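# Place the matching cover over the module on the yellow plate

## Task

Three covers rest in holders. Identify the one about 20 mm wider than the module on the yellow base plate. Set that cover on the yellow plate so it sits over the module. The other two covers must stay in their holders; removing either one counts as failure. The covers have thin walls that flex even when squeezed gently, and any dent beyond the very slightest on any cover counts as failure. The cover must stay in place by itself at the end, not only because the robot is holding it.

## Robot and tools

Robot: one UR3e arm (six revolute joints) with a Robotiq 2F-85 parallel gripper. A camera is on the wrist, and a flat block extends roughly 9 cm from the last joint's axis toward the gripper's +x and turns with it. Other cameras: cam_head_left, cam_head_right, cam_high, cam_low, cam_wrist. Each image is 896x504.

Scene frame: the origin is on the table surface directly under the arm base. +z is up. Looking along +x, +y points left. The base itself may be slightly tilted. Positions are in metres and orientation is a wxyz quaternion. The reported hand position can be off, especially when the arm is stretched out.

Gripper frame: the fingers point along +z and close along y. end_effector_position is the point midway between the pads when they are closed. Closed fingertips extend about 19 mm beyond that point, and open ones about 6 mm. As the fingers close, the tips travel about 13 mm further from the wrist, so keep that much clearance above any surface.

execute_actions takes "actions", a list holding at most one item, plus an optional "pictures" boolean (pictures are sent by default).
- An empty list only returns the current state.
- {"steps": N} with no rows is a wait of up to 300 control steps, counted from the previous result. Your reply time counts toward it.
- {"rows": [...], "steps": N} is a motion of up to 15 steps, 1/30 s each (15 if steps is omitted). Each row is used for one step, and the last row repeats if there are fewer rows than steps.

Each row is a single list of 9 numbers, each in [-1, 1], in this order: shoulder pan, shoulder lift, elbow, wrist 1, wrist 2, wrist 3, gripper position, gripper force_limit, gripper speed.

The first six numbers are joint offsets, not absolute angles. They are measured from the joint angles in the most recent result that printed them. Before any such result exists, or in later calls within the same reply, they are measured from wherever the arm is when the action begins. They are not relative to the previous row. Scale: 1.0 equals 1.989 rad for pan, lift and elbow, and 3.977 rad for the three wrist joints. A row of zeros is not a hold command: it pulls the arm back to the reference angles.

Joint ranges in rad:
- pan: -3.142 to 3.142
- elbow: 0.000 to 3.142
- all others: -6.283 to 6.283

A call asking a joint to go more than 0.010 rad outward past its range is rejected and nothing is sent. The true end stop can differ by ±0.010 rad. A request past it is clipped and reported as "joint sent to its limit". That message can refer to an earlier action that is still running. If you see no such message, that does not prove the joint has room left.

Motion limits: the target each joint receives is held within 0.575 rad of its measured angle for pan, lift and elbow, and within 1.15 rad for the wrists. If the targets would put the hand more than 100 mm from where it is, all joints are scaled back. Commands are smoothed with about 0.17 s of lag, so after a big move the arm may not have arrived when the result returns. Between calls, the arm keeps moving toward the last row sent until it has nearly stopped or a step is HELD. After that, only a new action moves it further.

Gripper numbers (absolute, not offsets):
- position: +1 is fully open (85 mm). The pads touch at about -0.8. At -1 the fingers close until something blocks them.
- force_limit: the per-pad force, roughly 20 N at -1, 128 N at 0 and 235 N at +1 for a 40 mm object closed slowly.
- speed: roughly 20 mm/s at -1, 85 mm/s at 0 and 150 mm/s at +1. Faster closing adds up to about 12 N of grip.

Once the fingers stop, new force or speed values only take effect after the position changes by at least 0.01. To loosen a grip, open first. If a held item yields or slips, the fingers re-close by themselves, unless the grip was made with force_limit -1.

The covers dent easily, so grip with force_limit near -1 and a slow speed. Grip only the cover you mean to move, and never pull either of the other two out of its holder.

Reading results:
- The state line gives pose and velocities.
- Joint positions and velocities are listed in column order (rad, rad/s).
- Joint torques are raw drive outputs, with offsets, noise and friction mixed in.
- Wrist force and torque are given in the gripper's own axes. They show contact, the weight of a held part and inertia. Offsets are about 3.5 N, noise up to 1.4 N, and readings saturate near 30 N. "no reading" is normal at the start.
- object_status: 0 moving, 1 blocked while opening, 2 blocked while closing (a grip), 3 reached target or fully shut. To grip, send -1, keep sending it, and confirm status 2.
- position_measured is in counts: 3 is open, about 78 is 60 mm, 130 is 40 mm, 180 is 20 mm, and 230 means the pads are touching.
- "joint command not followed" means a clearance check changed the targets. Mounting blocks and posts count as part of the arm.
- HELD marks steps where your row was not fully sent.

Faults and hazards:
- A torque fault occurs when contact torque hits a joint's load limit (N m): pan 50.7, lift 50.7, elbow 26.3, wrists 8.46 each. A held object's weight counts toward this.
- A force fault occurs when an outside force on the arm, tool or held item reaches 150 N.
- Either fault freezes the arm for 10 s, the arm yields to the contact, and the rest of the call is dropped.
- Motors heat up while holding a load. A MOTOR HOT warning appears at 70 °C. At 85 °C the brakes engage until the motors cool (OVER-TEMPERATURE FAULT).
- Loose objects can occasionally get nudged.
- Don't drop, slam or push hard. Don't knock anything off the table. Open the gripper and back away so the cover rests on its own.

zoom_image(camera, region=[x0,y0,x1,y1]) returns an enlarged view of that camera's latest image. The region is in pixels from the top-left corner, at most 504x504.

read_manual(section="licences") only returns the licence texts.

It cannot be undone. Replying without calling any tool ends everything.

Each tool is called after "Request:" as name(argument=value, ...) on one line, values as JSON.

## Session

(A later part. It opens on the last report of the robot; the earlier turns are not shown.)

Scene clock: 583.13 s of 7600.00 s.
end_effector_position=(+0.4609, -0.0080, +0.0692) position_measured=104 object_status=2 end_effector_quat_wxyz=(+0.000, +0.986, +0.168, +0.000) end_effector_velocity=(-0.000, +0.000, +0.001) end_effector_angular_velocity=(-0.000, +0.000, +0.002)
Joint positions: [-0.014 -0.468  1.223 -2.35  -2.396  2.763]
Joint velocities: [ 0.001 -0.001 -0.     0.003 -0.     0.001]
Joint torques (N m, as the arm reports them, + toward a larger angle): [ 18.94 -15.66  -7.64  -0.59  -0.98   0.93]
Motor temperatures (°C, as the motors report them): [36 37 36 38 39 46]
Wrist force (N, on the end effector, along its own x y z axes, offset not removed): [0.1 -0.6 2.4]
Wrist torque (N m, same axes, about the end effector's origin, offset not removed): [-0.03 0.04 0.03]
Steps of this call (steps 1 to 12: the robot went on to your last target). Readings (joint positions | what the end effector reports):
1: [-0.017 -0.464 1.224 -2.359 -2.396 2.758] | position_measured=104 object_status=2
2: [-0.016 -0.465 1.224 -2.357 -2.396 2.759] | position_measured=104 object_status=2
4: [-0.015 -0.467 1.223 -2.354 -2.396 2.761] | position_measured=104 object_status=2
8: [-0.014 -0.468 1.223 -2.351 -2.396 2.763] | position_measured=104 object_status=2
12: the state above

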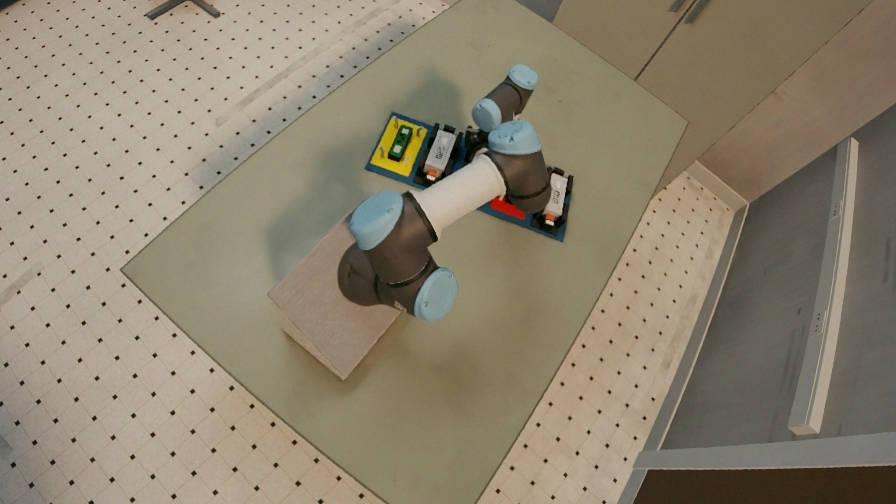

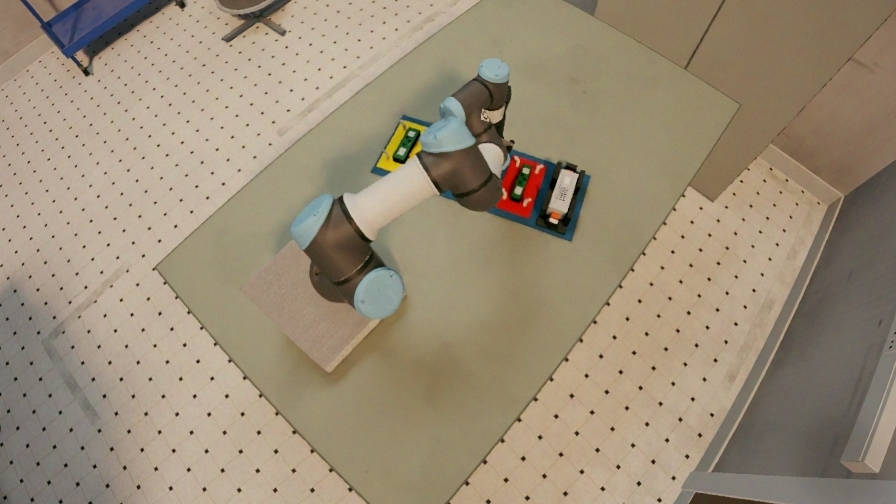

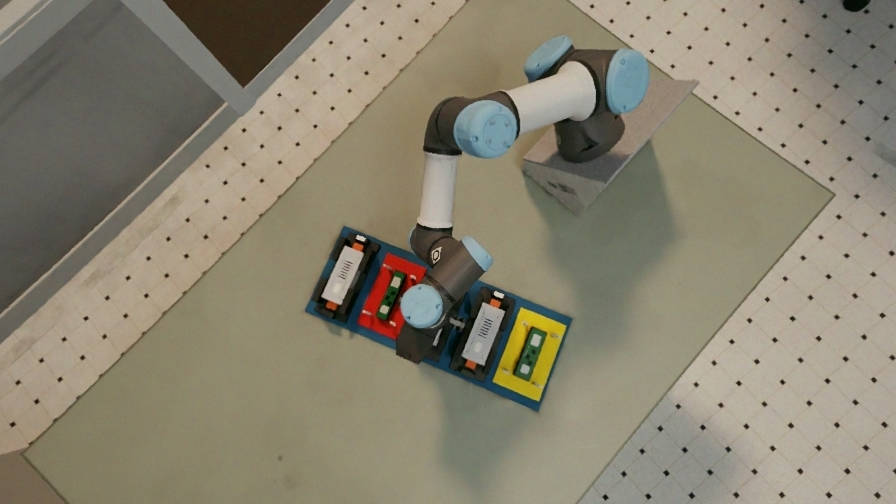

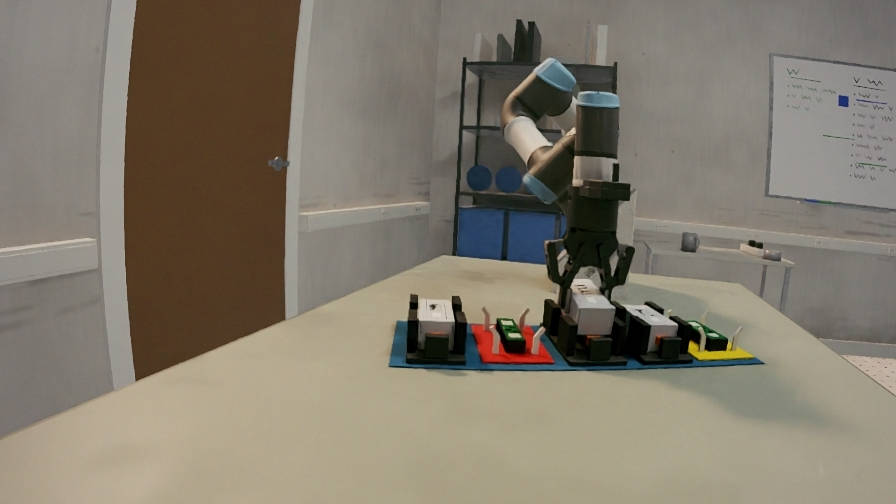

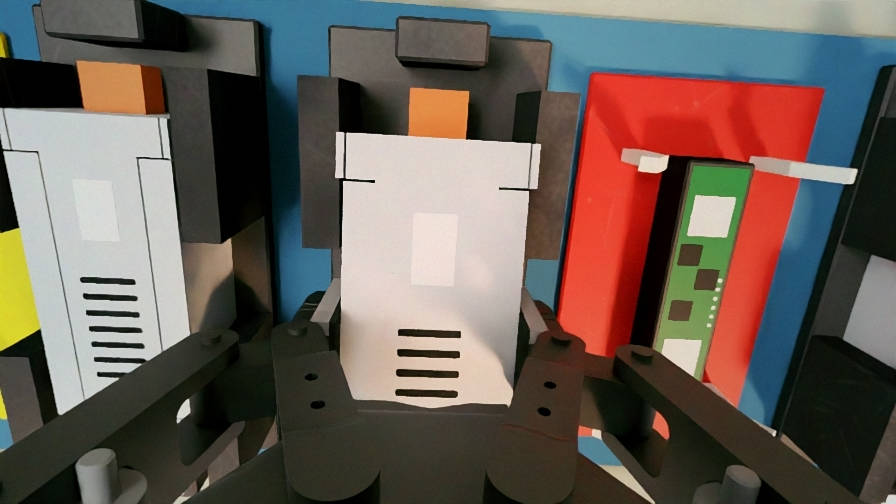

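Request:
execute_actions(actions=[{"rows": [[0.001,-0.0028,0.0031,-0.0011,0.0004,-0.0003,-1,-0.9,-1],[0.0026,-0.0069,0.0078,-0.0028,0.001,-0.0008,-1,-0.9,-1],[0.0044,-0.0117,0.0132,-0.0048,0.0017,-0.0014,-1,-0.9,-1],[0.0061,-0.0165,0.0186,-0.0068,0.0024,-0.0019,-1,-0.9,-1],[0.0079,-0.0213,0.024,-0.0088,0.003,-0.0025,-1,-0.9,-1],[0.0097,-0.0261,0.0295,-0.0108,0.0037,-0.0031,-1,-0.9,-1],[0.0115,-0.031,0.0349,-0.0127,0.0044,-0.0036,-1,-0.9,-1],[0.0133,-0.0358,0.0403,-0.0147,0.0051,-0.0042,-1,-0.9,-1],[0.0151,-0.0406,0.0457,-0.0167,0.0058,-0.0048,-1,-0.9,-1],[0.0169,-0.0454,0.0512,-0.0187,0.0065,-0.0053,-1,-0.9,-1],[0.0187,-0.0502,0.0566,-0.0207,0.0072,-0.0059,-1,-0.9,-1],[0.0205,-0.055,0.062,-0.0226,0.0078,-0.0065,-1,-0.9,-1],[0.0223,-0.0599,0.0674,-0.0246,0.0085,-0.007,-1,-0.9,-1],[0.0241,-0.0647,0.0729,-0.0266,0.0092,-0.0076,-1,-0.9,-1],[0.0256,-0.0688,0.0775,-0.0283,0.0098,-0.0081,-1,-0.9,-1]], "steps": 15}], pictures=false)

Request:
execute_actions(actions=[{"steps": 15}])

Scene clock: 703.63 s of 7600.00 s.
end_effector_position=(+0.4618, -0.0079, +0.0982) position_measured=104 object_status=2 end_effector_quat_wxyz=(-0.006, +0.985, +0.167, +0.039) end_effector_velocity=(-0.001, -0.000, +0.084) end_effector_angular_velocity=(+0.073, -0.212, -0.002)
Joint positions: [ 0.022 -0.564  1.33  -2.429 -2.368  2.741]
Joint velocities: [ 0.102 -0.276  0.309 -0.224  0.077 -0.064]
Joint torques (N m, as the arm reports them, + toward a larger angle): [ 18.53 -15.53  -2.39  -2.06   0.97  -0.94]
Motor temperatures (°C, as the motors report them): [36 37 36 38 39 46]
Wrist force (N, on the end effector, along its own x y z axes, offset not removed): [-0.3 -0.8 1.6]
Wrist torque (N m, same axes, about the end effector's origin, offset not removed): [-0.07 0.02 0.00]
Steps of this call (steps 1 to 30: the robot went on to your last target; steps 31 to 90: nothing new was sent; then 117.00 s passed at rest; steps 91 to 105: all 15 steps of this action). Readings (joint positions | what the end effector reports):
91: [-0.013 -0.469 1.223 -2.350 -2.396 2.763] | position_measured=104 object_status=2
92: [-0.013 -0.470 1.224 -2.350 -2.396 2.763] | position_measured=104 object_status=2
94: [-0.011 -0.476 1.230 -2.356 -2.394 2.762] | position_measured=104 object_status=2
98: [-0.001 -0.502 1.260 -2.378 -2.386 2.755] | position_measured=104 object_status=2
105: the state above

Scene clock: 704.13 s of 7600.00 s.
end_effector_position=(+0.4612, -0.0078, +0.1105) position_measured=104 object_status=2 end_effector_quat_wxyz=(-0.009, +0.984, +0.167, +0.055) end_effector_velocity=(-0.000, +0.000, +0.002) end_effector_angular_velocity=(+0.001, -0.003, +0.003)
Joint positions: [ 0.037 -0.605  1.376 -2.462 -2.357  2.731]
Joint velocities: [ 0.003 -0.006  0.006 -0.002  0.001 -0.002]
Joint torques (N m, as the arm reports them, + toward a larger angle): [ 18.1  -14.76  -4.17  -2.05   0.97  -0.86]
Motor temperatures (°C, as the motors report them): [36 37 36 38 39 46]
Wrist force (N, on the end effector, along its own x y z axes, offset not removed): [-0.9 -0.5 0.6]
Wrist torque (N m, same axes, about the end effector's origin, offset not removed): [-0.08 0.18 0.03]
Steps of this call (steps 1 to 15: the robot went on to your last target). Readings (joint positions | what the end effector reports):
1: [0.025 -0.573 1.340 -2.437 -2.366 2.738] | position_measured=104 object_status=2
2: [0.028 -0.581 1.349 -2.443 -2.364 2.737] | position_measured=104 object_status=2
4: [0.032 -0.591 1.361 -2.451 -2.361 2.734] | position_measured=104 object_status=2
8: [0.036 -0.601 1.372 -2.459 -2.358 2.732] | position_measured=104 object_status=2
15: the state above

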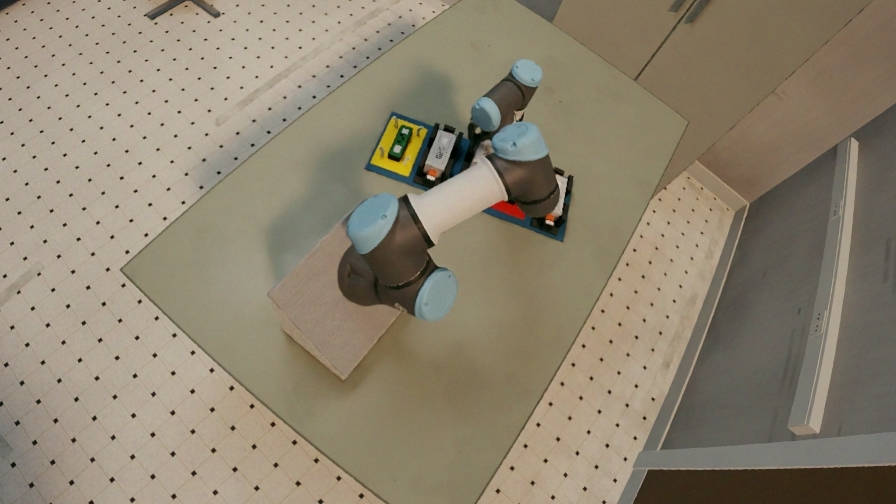

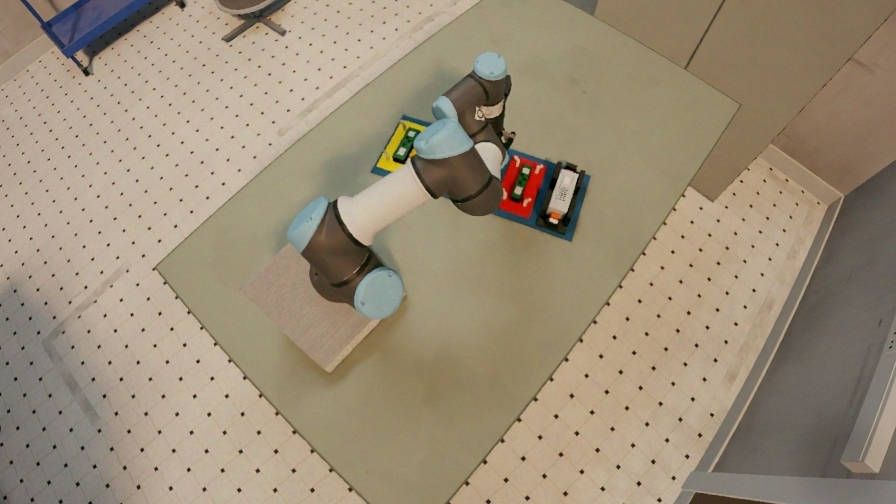

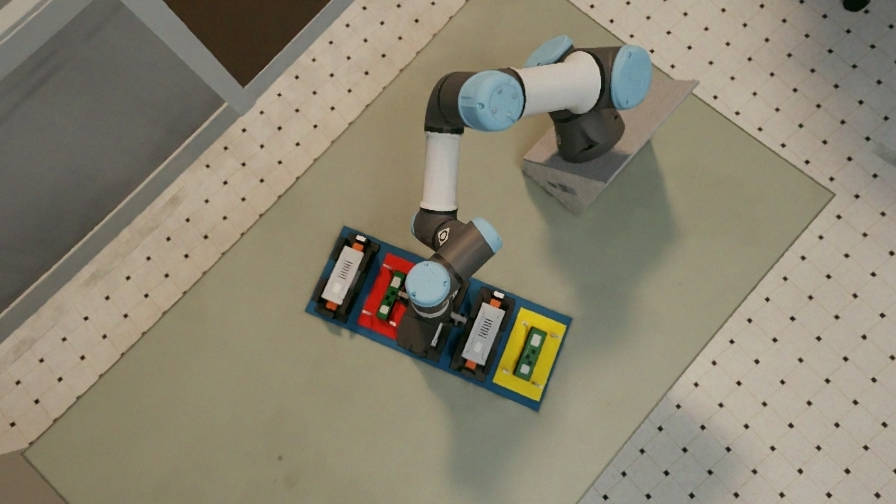

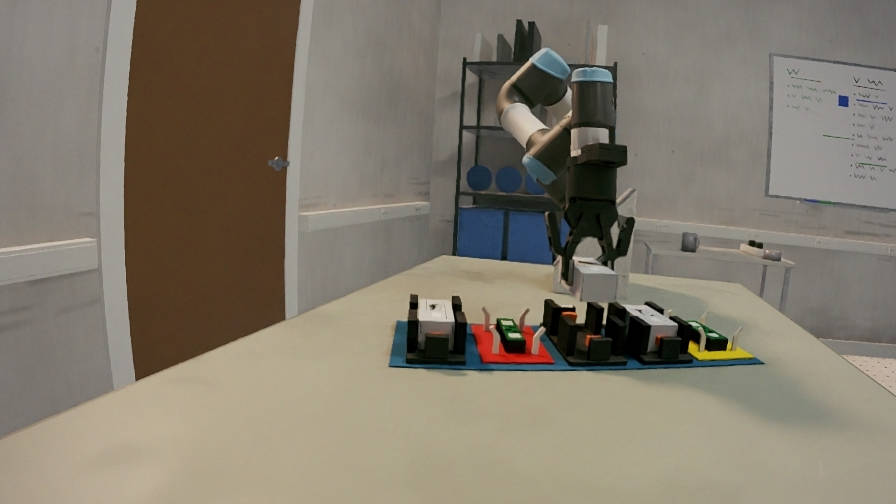

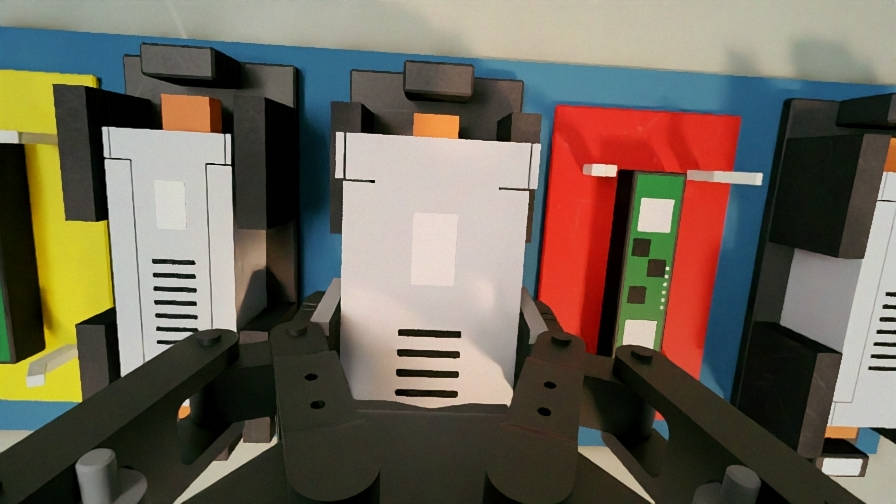

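Request:
execute_actions(actions=[{"rows": [[0.0035,0.0041,-0.0019,0.0006,0.0001,0.0025,-1,-0.9,-1],[0.0087,0.0103,-0.0048,0.0016,0.0002,0.0061,-1,-0.9,-1],[0.0148,0.0176,-0.0081,0.0027,0.0004,0.0104,-1,-0.9,-1],[0.0209,0.0248,-0.0114,0.0037,0.0006,0.0147,-1,-0.9,-1],[0.027,0.0321,-0.0148,0.0048,0.0007,0.019,-1,-0.9,-1],[0.0331,0.0393,-0.0181,0.0059,0.0009,0.0233,-1,-0.9,-1],[0.0392,0.0466,-0.0214,0.007,0.0011,0.0276,-1,-0.9,-1],[0.0453,0.0538,-0.0248,0.0081,0.0012,0.0319,-1,-0.9,-1],[0.0514,0.061,-0.0281,0.0092,0.0014,0.0361,-1,-0.9,-1],[0.0575,0.0683,-0.0314,0.0103,0.0016,0.0404,-1,-0.9,-1],[0.0636,0.0755,-0.0348,0.0114,0.0017,0.0447,-1,-0.9,-1],[0.0697,0.0828,-0.0381,0.0125,0.0019,0.049,-1,-0.9,-1],[0.0758,0.09,-0.0415,0.0136,0.002,0.0533,-1,-0.9,-1],[0.0819,0.0972,-0.0448,0.0147,0.0022,0.0576,-1,-0.9,-1],[0.0871,0.1035,-0.0477,0.0156,0.0024,0.0613,-1,-0.9,-1]], "steps": 15}], pictures=false)

Request:
execute_actions(actions=[{"rows": [[0.0322,0.0383,-0.0176,0.0058,0.0009,0.0227,-1,-0.9,-1],[0.0383,0.0455,-0.021,0.0069,0.001,0.027,-1,-0.9,-1],[0.0444,0.0528,-0.0243,0.008,0.0012,0.0312,-1,-0.9,-1],[0.0505,0.06,-0.0276,0.009,0.0014,0.0355,-1,-0.9,-1],[0.0566,0.0672,-0.031,0.0101,0.0015,0.0398,-1,-0.9,-1],[0.0627,0.0745,-0.0343,0.0112,0.0017,0.0441,-1,-0.9,-1],[0.0688,0.0817,-0.0376,0.0123,0.0019,0.0484,-1,-0.9,-1],[0.0749,0.089,-0.041,0.0134,0.002,0.0527,-1,-0.9,-1],[0.081,0.0962,-0.0443,0.0145,0.0022,0.057,-1,-0.9,-1],[0.0871,0.1035,-0.0477,0.0156,0.0024,0.0613,-1,-0.9,-1],[0.0932,0.1107,-0.051,0.0167,0.0025,0.0655,-1,-0.9,-1],[0.0993,0.1179,-0.0543,0.0178,0.0027,0.0698,-1,-0.9,-1],[0.1054,0.1252,-0.0577,0.0189,0.0028,0.0741,-1,-0.9,-1],[0.1097,0.1303,-0.06,0.0197,0.003,0.0772,-1,-0.9,-1],[0.1132,0.1345,-0.0619,0.0203,0.0031,0.0796,-1,-0.9,-1]], "steps": 15}], pictures=false)

Request:
execute_actions(actions=[{"steps": 20}])

Scene clock: 740.83 s of 7600.00 s.
end_effector_position=(+0.4477, +0.0689, +0.1140) position_measured=104 object_status=2 end_effector_quat_wxyz=(-0.016, +0.984, +0.168, +0.056) end_effector_velocity=(-0.059, +0.217, +0.006) end_effector_angular_velocity=(+0.018, +0.003, +0.008)
Joint positions: [ 0.158 -0.462  1.31  -2.419 -2.35   2.901]
Joint velocities: [ 0.35   0.413 -0.19   0.125  0.019  0.488]
Joint torques (N m, as the arm reports them, + toward a larger angle): [ 17.89 -11.11  -8.95  -0.76   1.01   1.3 ]
Motor temperatures (°C, as the motors report them): [36 37 36 38 39 46]
Wrist force (N, on the end effector, along its own x y z axes, offset not removed): [-0.7 -1.0 1.2]
Wrist torque (N m, same axes, about the end effector's origin, offset not removed): [-0.17 0.16 -0.01]
Steps of this call (steps 1 to 15: the robot went on to your last target; steps 16 to 90: nothing new was sent; then 33.20 s passed at rest; steps 91 to 105: all 15 steps of this action). Readings (joint positions | what the end effector reports):
91: [0.037 -0.605 1.377 -2.463 -2.357 2.731] | position_measured=104 object_status=2
92: [0.039 -0.604 1.376 -2.463 -2.357 2.732] | position_measured=104 object_status=2
94: [0.046 -0.595 1.372 -2.459 -2.356 2.743] | position_measured=104 object_status=2
98: [0.079 -0.555 1.353 -2.447 -2.354 2.790] | position_measured=104 object_status=2
105: the state above

Scene clock: 741.33 s of 7600.00 s.
end_effector_position=(+0.4046, +0.1727, +0.1126) position_measured=104 object_status=2 end_effector_quat_wxyz=(-0.013, +0.984, +0.167, +0.055) end_effector_velocity=(-0.105, +0.180, -0.014) end_effector_angular_velocity=(-0.042, -0.003, +0.000)
Joint positions: [ 0.336 -0.251  1.212 -2.355 -2.341  3.152]
Joint velocities: [ 0.334  0.399 -0.179  0.115  0.019  0.465]
Joint torques (N m, as the arm reports them, + toward a larger angle): [ 15.29 -13.47  -9.58  -0.8    0.89   1.32]
Motor temperatures (°C, as the motors report them): [36 37 36 38 39 46]
Wrist force (N, on the end effector, along its own x y z axes, offset not removed): [-1.0 -1.4 0.9]
Wrist torque (N m, same axes, about the end effector's origin, offset not removed): [-0.17 0.18 -0.02]
Steps of this call (steps 1 to 15: all 15 steps of this action). Readings (joint positions | what the end effector reports):
1: [0.169 -0.448 1.304 -2.415 -2.350 2.917] | position_measured=104 object_status=2
2: [0.181 -0.434 1.297 -2.410 -2.349 2.934] | position_measured=104 object_status=2
4: [0.204 -0.407 1.284 -2.402 -2.348 2.967] | position_measured=104 object_status=2
8: [0.252 -0.351 1.258 -2.385 -2.345 3.034] | position_measured=104 object_status=2
15: the state above

Scene clock: 742.00 s of 7600.00 s.
end_effector_position=(+0.3890, +0.1974, +0.1102) position_measured=104 object_status=2 end_effector_quat_wxyz=(-0.009, +0.984, +0.167, +0.054) end_effector_velocity=(-0.000, +0.001, +0.000) end_effector_angular_velocity=(+0.000, -0.001, -0.000)
Joint positions: [ 0.383 -0.195  1.187 -2.338 -2.338  3.217]
Joint velocities: [ 0.001  0.001 -0.    -0.001  0.     0.001]
Joint torques (N m, as the arm reports them, + toward a larger angle): [ 15.89 -12.9   -9.23  -0.79   0.88   0.87]
Motor temperatures (°C, as the motors report them): [36 37 36 38 39 46]
Wrist force (N, on the end effector, along its own x y z axes, offset not removed): [-0.1 -0.8 2.2]
Wrist torque (N m, same axes, about the end effector's origin, offset not removed): [-0.09 -0.06 0.03]
Steps of this call (steps 1 to 20: the robot went on to your last target). Readings (joint positions | what the end effector reports):
1: [0.346 -0.238 1.207 -2.351 -2.340 3.167] | position_measured=104 object_status=2
2: [0.355 -0.228 1.202 -2.348 -2.339 3.179] | position_measured=104 object_status=2
4: [0.367 -0.213 1.195 -2.344 -2.339 3.196] | position_measured=104 object_status=2
8: [0.378 -0.200 1.190 -2.340 -2.338 3.211] | position_measured=104 object_status=2
20: the state above

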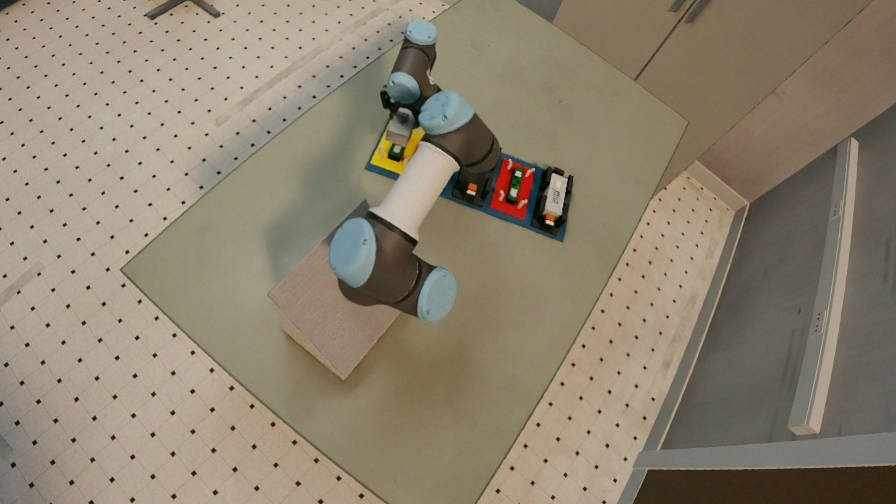

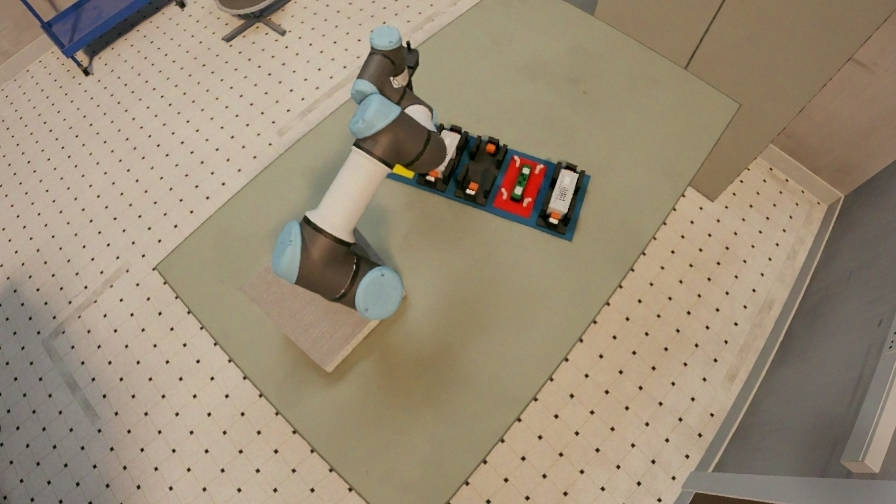

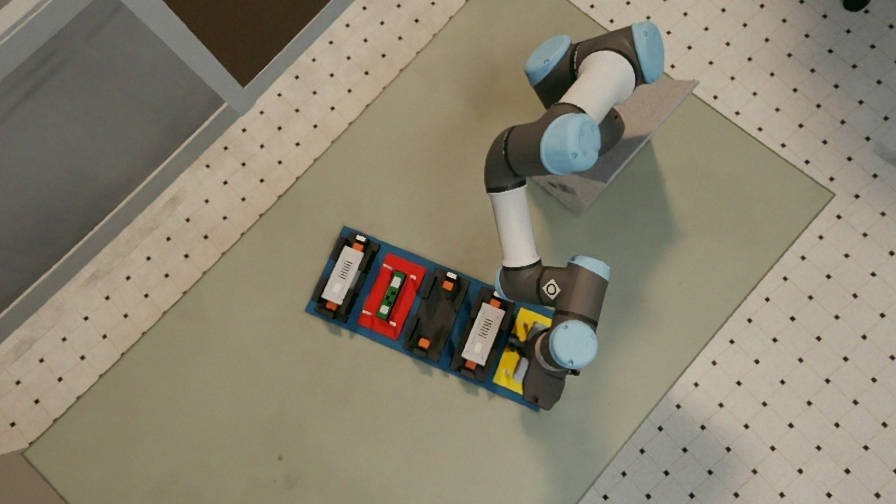

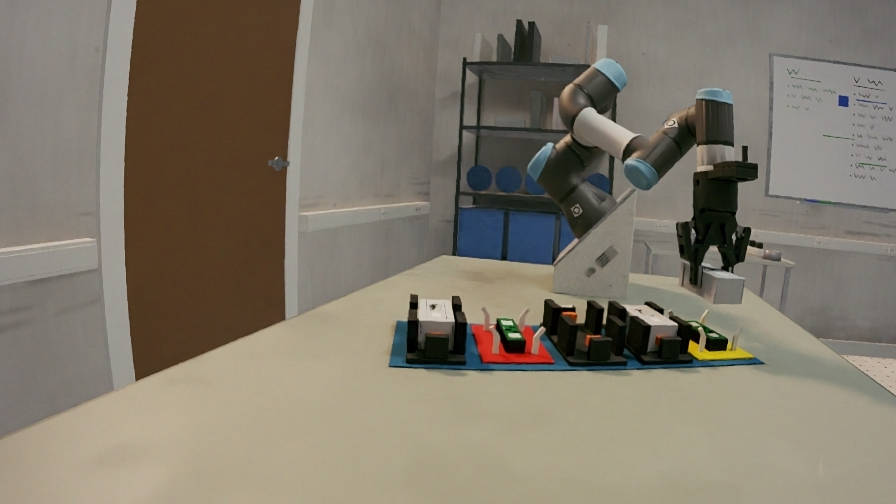

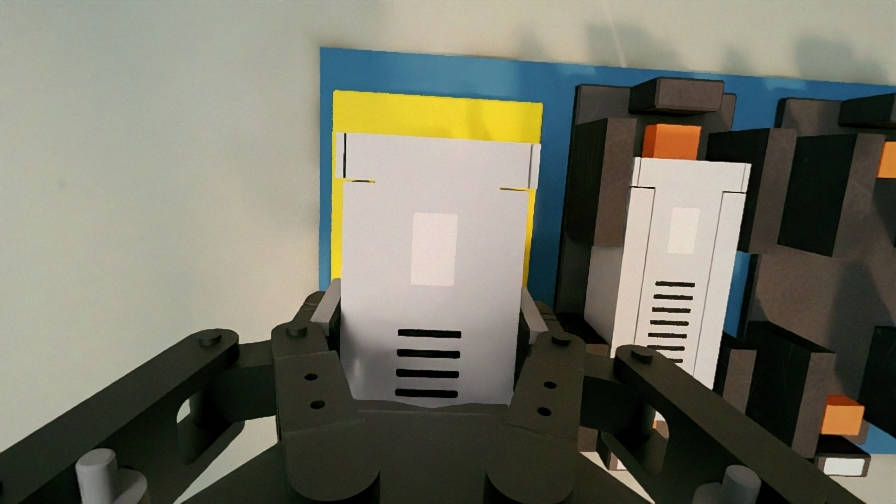

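Request:
execute_actions(actions=[{"rows": [[-0.002,0.0023,0.0013,-0.0027,-0.0002,-0.0013,-1,-0.9,-1],[-0.0044,0.0051,0.003,-0.0062,-0.0004,-0.003,-1,-0.9,-1],[-0.0073,0.0086,0.005,-0.0103,-0.0007,-0.005,-1,-0.9,-1],[-0.0103,0.012,0.0071,-0.0144,-0.001,-0.007,-1,-0.9,-1],[-0.0132,0.0154,0.0091,-0.0185,-0.0013,-0.009,-1,-0.9,-1],[-0.0161,0.0189,0.0111,-0.0226,-0.0016,-0.0109,-1,-0.9,-1],[-0.019,0.0223,0.0131,-0.0267,-0.0019,-0.0129,-1,-0.9,-1],[-0.022,0.0257,0.0152,-0.0308,-0.0022,-0.0149,-1,-0.9,-1],[-0.0249,0.0292,0.0172,-0.0349,-0.0025,-0.0169,-1,-0.9,-1],[-0.0275,0.0322,0.019,-0.0385,-0.0027,-0.0187,-1,-0.9,-1],[-0.0293,0.0343,0.0202,-0.041,-0.0029,-0.0199,-1,-0.9,-1]], "steps": 15}], pictures=false)

Request:
execute_actions(actions=[{"steps": 14}])

Scene clock: 796.17 s of 7600.00 s.
end_effector_position=(+0.3892, +0.1967, +0.0792) position_measured=104 object_status=2 end_effector_quat_wxyz=(-0.009, +0.984, +0.168, +0.054) end_effector_velocity=(-0.002, -0.002, -0.037) end_effector_angular_velocity=(-0.001, +0.001, -0.001)
Joint positions: [ 0.332 -0.135  1.222 -2.48  -2.348  3.148]
Joint velocities: [-0.062  0.074  0.043 -0.176 -0.012 -0.085]
Joint torques (N m, as the arm reports them, + toward a larger angle): [ 10.96 -13.54  -4.93  -2.22  -1.12  -0.97]
Motor temperatures (°C, as the motors report them): [36 37 36 38 39 46]
Wrist force (N, on the end effector, along its own x y z axes, offset not removed): [1.4 -0.8 1.5]
Wrist torque (N m, same axes, about the end effector's origin, offset not removed): [-0.09 -0.20 -0.06]
Steps of this call (steps 1 to 15: the robot went on to your last target; steps 16 to 90: nothing new was sent; then 50.67 s passed at rest; steps 91 to 105: all 15 steps of this action). Readings (joint positions | what the end effector reports):
91: [0.383 -0.194 1.187 -2.338 -2.338 3.218] | position_measured=104 object_status=2
92: [0.382 -0.194 1.187 -2.340 -2.338 3.217] | position_measured=104 object_status=2
94: [0.378 -0.189 1.190 -2.351 -2.338 3.211] | position_measured=104 object_status=2
98: [0.362 -0.170 1.201 -2.396 -2.342 3.189] | position_measured=104 object_status=2
105: the state above

Scene clock: 796.63 s of 7600.00 s.
end_effector_position=(+0.3890, +0.1964, +0.0749) position_measured=104 object_status=2 end_effector_quat_wxyz=(-0.009, +0.984, +0.167, +0.054) end_effector_velocity=(+0.000, -0.000, +0.000) end_effector_angular_velocity=(+0.001, -0.002, -0.002)
Joint positions: [ 0.324 -0.127  1.227 -2.501 -2.349  3.138]
Joint velocities: [ 0.    -0.001  0.001 -0.004  0.    -0.   ]
Joint torques (N m, as the arm reports them, + toward a larger angle): [ 10.3  -12.75  -4.05  -2.19  -0.98  -0.85]
Motor temperatures (°C, as the motors report them): [36 37 36 38 39 46]
Wrist force (N, on the end effector, along its own x y z axes, offset not removed): [-0.9 -1.4 1.4]
Wrist torque (N m, same axes, about the end effector's origin, offset not removed): [-0.16 0.13 -0.03]
Steps of this call (steps 1 to 14: the robot went on to your last target). Readings (joint positions | what the end effector reports):
1: [0.330 -0.133 1.223 -2.486 -2.348 3.146] | position_measured=104 object_status=2
2: [0.328 -0.131 1.224 -2.490 -2.349 3.144] | position_measured=104 object_status=2
4: [0.327 -0.129 1.226 -2.495 -2.349 3.141] | position_measured=104 object_status=2
8: [0.325 -0.127 1.227 -2.499 -2.349 3.139] | position_measured=104 object_status=2
14: the state above

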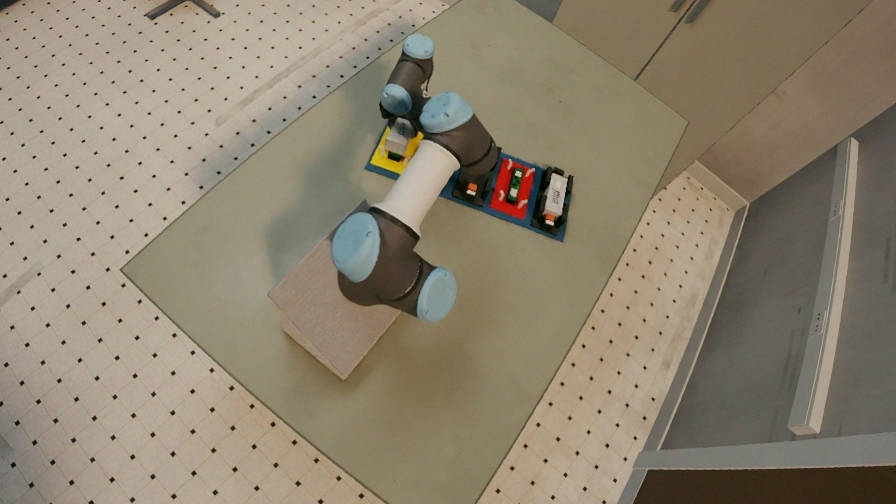

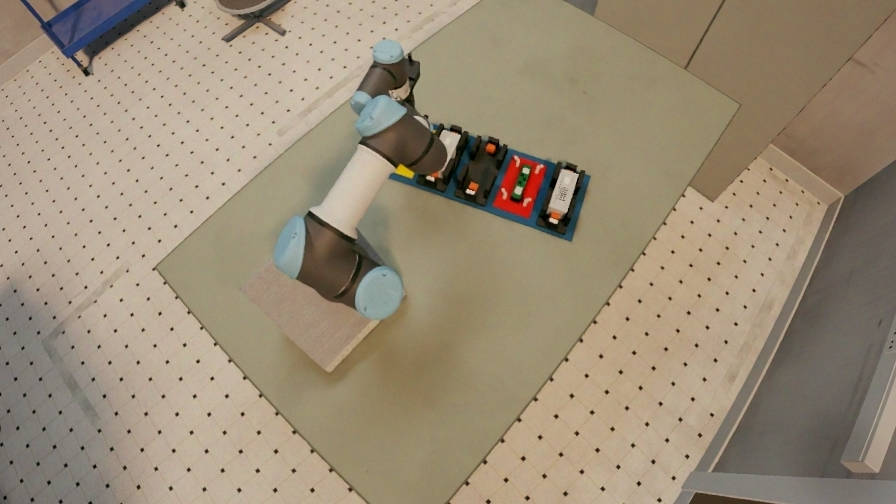

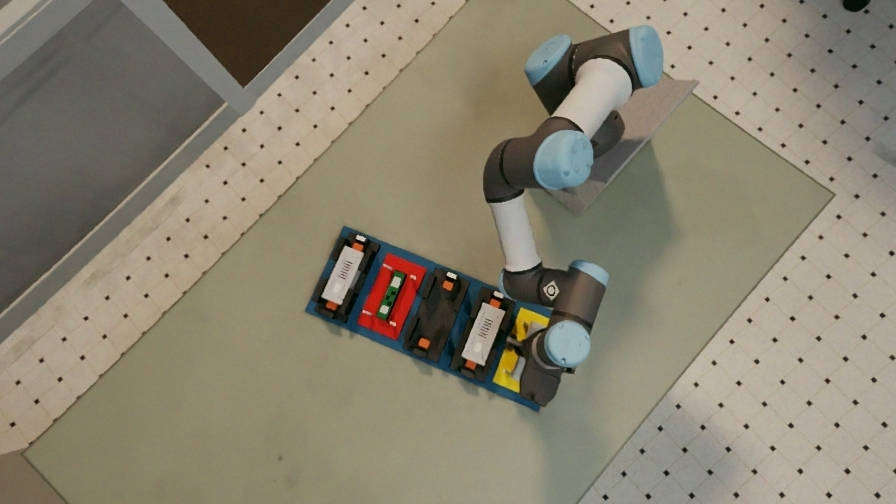

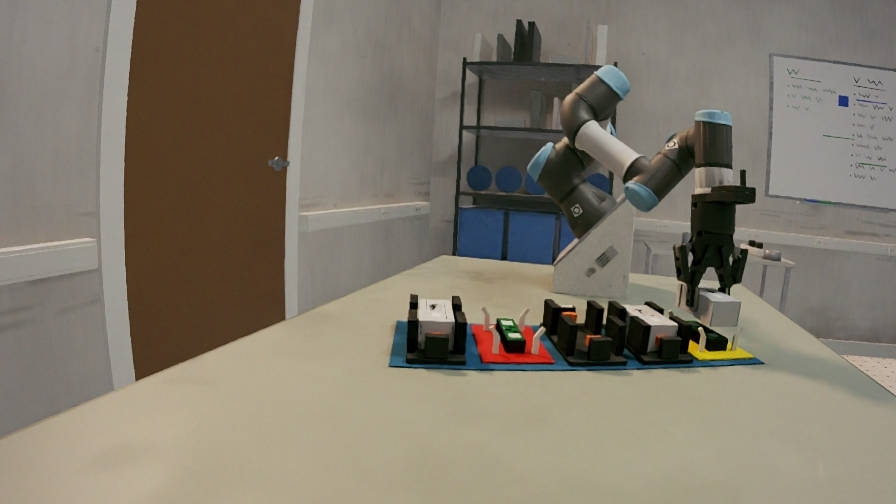

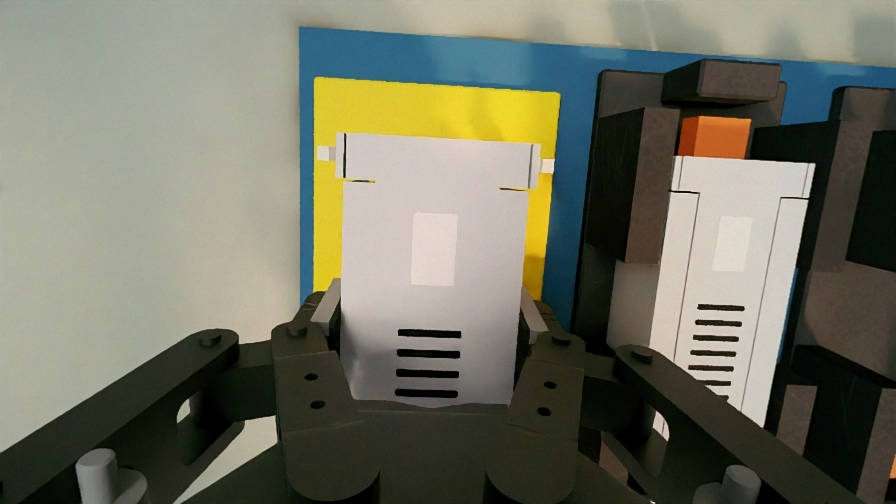

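Request:
execute_actions(actions=[{"rows": [[-0.0007,0.0009,0.0001,-0.0009,-0.0001,-0.0005,-1,-0.9,-1],[-0.0017,0.0023,0.0004,-0.0022,-0.0001,-0.0012,-1,-0.9,-1],[-0.0029,0.004,0.0006,-0.0037,-0.0002,-0.002,-1,-0.9,-1],[-0.0041,0.0056,0.0009,-0.0052,-0.0003,-0.0028,-1,-0.9,-1],[-0.0053,0.0073,0.0011,-0.0068,-0.0004,-0.0037,-1,-0.9,-1],[-0.0065,0.0089,0.0014,-0.0083,-0.0005,-0.0045,-1,-0.9,-1],[-0.0077,0.0105,0.0016,-0.0098,-0.0006,-0.0053,-1,-0.9,-1],[-0.0089,0.0122,0.0019,-0.0113,-0.0007,-0.0061,-1,-0.9,-1],[-0.0101,0.0138,0.0021,-0.0129,-0.0008,-0.007,-1,-0.9,-1],[-0.0114,0.0154,0.0024,-0.0144,-0.0009,-0.0078,-1,-0.9,-1],[-0.0126,0.0171,0.0026,-0.0159,-0.0009,-0.0086,-1,-0.9,-1],[-0.0138,0.0187,0.0029,-0.0174,-0.001,-0.0094,-1,-0.9,-1],[-0.015,0.0204,0.0031,-0.019,-0.0011,-0.0103,-1,-0.9,-1],[-0.0162,0.022,0.0034,-0.0205,-0.0012,-0.0111,-1,-0.9,-1],[-0.0172,0.0234,0.0036,-0.0218,-0.0013,-0.0118,-1,-0.9,-1]], "steps": 15}], pictures=false)

Request:
execute_actions(actions=[{"rows": [[-0.006,0.0086,0.0004,-0.0075,-0.0004,-0.0042,-1,-0.9,-1],[-0.0069,0.0099,0.0004,-0.0085,-0.0005,-0.0048,-1,-0.9,-1],[-0.0077,0.0111,0.0004,-0.0096,-0.0005,-0.0054,-1,-0.9,-1],[-0.0086,0.0124,0.0004,-0.0106,-0.0006,-0.006,-1,-0.9,-1],[-0.0094,0.0136,0.0004,-0.0117,-0.0006,-0.0067,-1,-0.9,-1],[-0.0103,0.0149,0.0004,-0.0127,-0.0007,-0.0073,-1,-0.9,-1],[-0.0111,0.0162,0.0003,-0.0138,-0.0007,-0.0079,-1,-0.9,-1],[-0.012,0.0174,0.0003,-0.0148,-0.0008,-0.0085,-1,-0.9,-1],[-0.0129,0.0187,0.0003,-0.0159,-0.0009,-0.0091,-1,-0.9,-1],[-0.0137,0.02,0.0002,-0.0169,-0.0009,-0.0097,-1,-0.9,-1],[-0.0146,0.0213,0.0002,-0.0179,-0.001,-0.0103,-1,-0.9,-1],[-0.0154,0.0226,0.0001,-0.019,-0.001,-0.0109,-1,-0.9,-1],[-0.0163,0.0239,0,-0.02,-0.0011,-0.0115,-1,-0.9,-1],[-0.0171,0.0251,0,-0.021,-0.0011,-0.0121,-1,-0.9,-1],[-0.018,0.0264,-0.0001,-0.0221,-0.0012,-0.0127,-1,-0.9,-1]], "steps": 15}], pictures=false)

Request:
execute_actions(actions=[{"steps": 14}])

Scene clock: 850.57 s of 7600.00 s.
end_effector_position=(+0.3892, +0.1963, +0.0608) position_measured=104 object_status=2 end_effector_quat_wxyz=(-0.009, +0.984, +0.167, +0.054) end_effector_velocity=(-0.001, -0.000, -0.040) end_effector_angular_velocity=(-0.000, +0.001, -0.000)
Joint positions: [ 0.3   -0.094  1.232 -2.562 -2.353  3.105]
Joint velocities: [-0.067  0.094  0.015 -0.173 -0.01  -0.093]
Joint torques (N m, as the arm reports them, + toward a larger angle): [  9.98 -12.07  -3.77  -2.3   -0.97  -0.85]
Motor temperatures (°C, as the motors report them): [36 37 36 38 39 46]
Wrist force (N, on the end effector, along its own x y z axes, offset not removed): [-0.5 -1.2 1.4]
Wrist torque (N m, same axes, about the end effector's origin, offset not removed): [-0.15 0.12 -0.01]
Steps of this call (steps 1 to 30: the robot went on to your last target; steps 31 to 90: nothing new was sent; then 50.43 s passed at rest; steps 91 to 105: all 15 steps of this action). Readings (joint positions | what the end effector reports):
91: [0.324 -0.126 1.227 -2.501 -2.350 3.138] | position_measured=104 object_status=2
92: [0.324 -0.126 1.227 -2.502 -2.350 3.138] | position_measured=104 object_status=2
94: [0.323 -0.124 1.227 -2.506 -2.350 3.136] | position_measured=104 object_status=2
98: [0.316 -0.115 1.229 -2.522 -2.351 3.127] | position_measured=104 object_status=2
105: the state above

Scene clock: 851.07 s of 7600.00 s.
end_effector_position=(+0.3891, +0.1963, +0.0443) position_measured=104 object_status=2 end_effector_quat_wxyz=(-0.009, +0.984, +0.168, +0.054) end_effector_velocity=(-0.000, -0.000, -0.029) end_effector_angular_velocity=(+0.000, -0.000, -0.004)
Joint positions: [ 0.272 -0.053  1.233 -2.631 -2.357  3.066]
Joint velocities: [-0.051  0.076 -0.005 -0.122 -0.006 -0.068]
Joint torques (N m, as the arm reports them, + toward a larger angle): [ 10.11 -12.93  -7.54  -2.2   -0.93  -0.89]
Motor temperatures (°C, as the motors report them): [36 37 36 38 39 46]
Wrist force (N, on the end effector, along its own x y z axes, offset not removed): [-0.4 -0.6 1.6]
Wrist torque (N m, same axes, about the end effector's origin, offset not removed): [-0.03 0.09 0.04]
Steps of this call (steps 1 to 15: all 15 steps of this action). Readings (joint positions | what the end effector reports):
1: [0.298 -0.091 1.233 -2.567 -2.353 3.102] | position_measured=104 object_status=2
2: [0.296 -0.088 1.233 -2.573 -2.354 3.099] | position_measured=104 object_status=2
4: [0.292 -0.082 1.233 -2.583 -2.354 3.094] | position_measured=104 object_status=2
8: [0.284 -0.071 1.233 -2.601 -2.355 3.083] | position_measured=104 object_status=2
15: the state above

Scene clock: 851.53 s of 7600.00 s.
end_effector_position=(+0.3891, +0.1962, +0.0400) position_measured=104 object_status=2 end_effector_quat_wxyz=(-0.009, +0.984, +0.168, +0.054) end_effector_velocity=(-0.000, -0.000, -0.001) end_effector_angular_velocity=(-0.001, +0.001, +0.001)
Joint positions: [ 0.265 -0.042  1.232 -2.649 -2.358  3.055]
Joint velocities: [-0.001  0.002  0.    -0.001 -0.    -0.001]
Joint torques (N m, as the arm reports them, + toward a larger angle): [ 10.27 -12.76  -7.46  -2.17  -1.01  -0.84]
Motor temperatures (°C, as the motors report them): [36 37 36 38 39 46]
Wrist force (N, on the end effector, along its own x y z axes, offset not removed): [-0.4 -0.3 0.3]
Wrist torque (N m, same axes, about the end effector's origin, offset not removed): [0.03 0.08 0.02]
Steps of this call (steps 1 to 14: the robot went on to your last target). Readings (joint positions | what the end effector reports):
1: [0.271 -0.050 1.232 -2.635 -2.357 3.063] | position_measured=104 object_status=2
2: [0.269 -0.048 1.232 -2.638 -2.357 3.061] | position_measured=104 object_status=2
4: [0.267 -0.045 1.232 -2.643 -2.357 3.059] | position_measured=104 object_status=2
8: [0.265 -0.043 1.232 -2.647 -2.358 3.056] | position_measured=104 object_status=2
14: the state above

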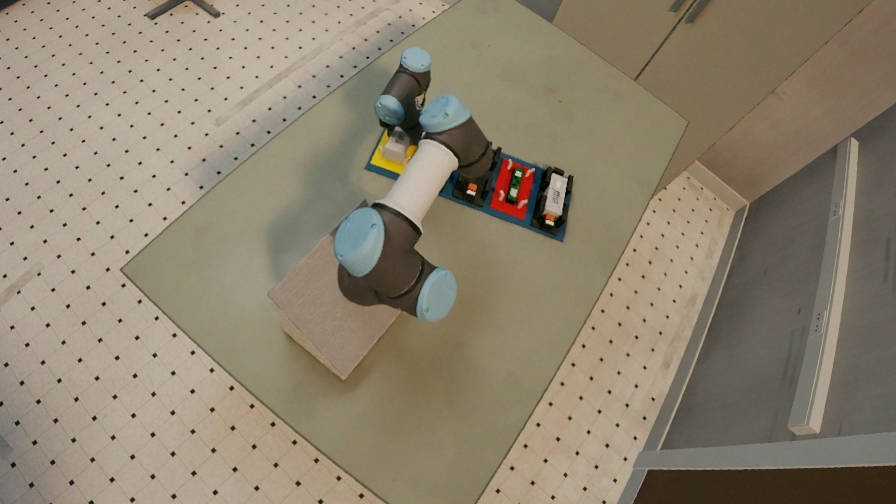

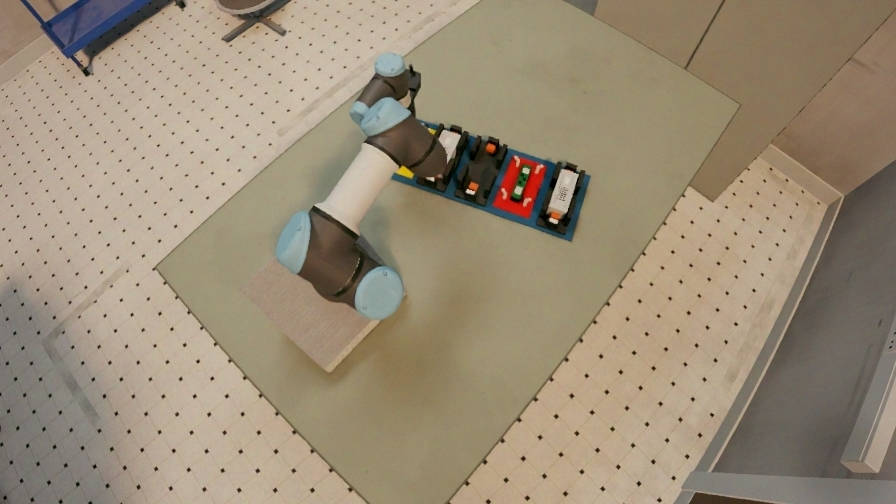

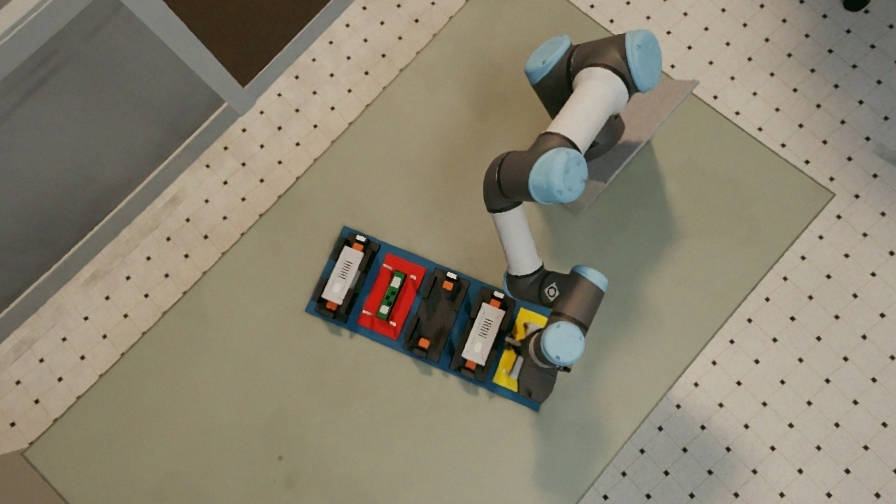

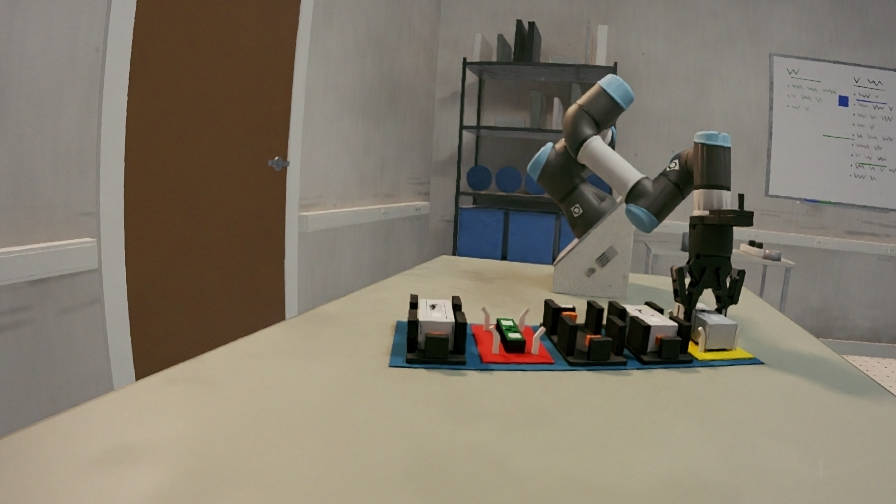

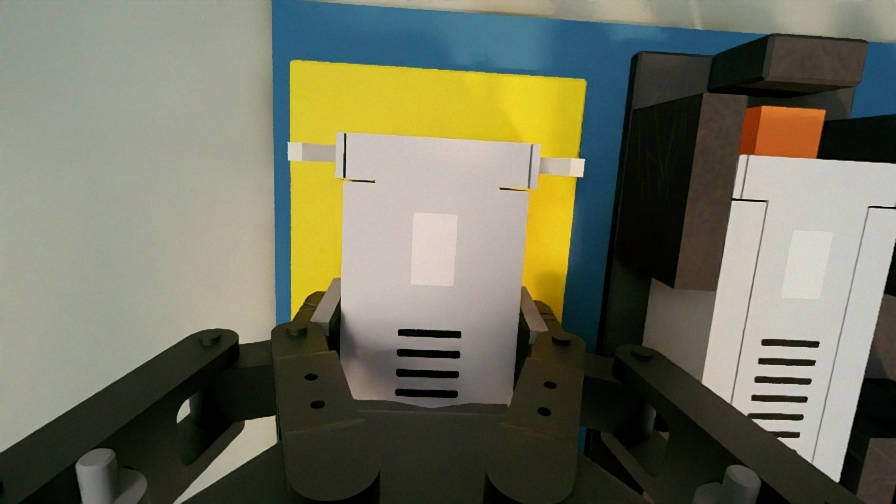

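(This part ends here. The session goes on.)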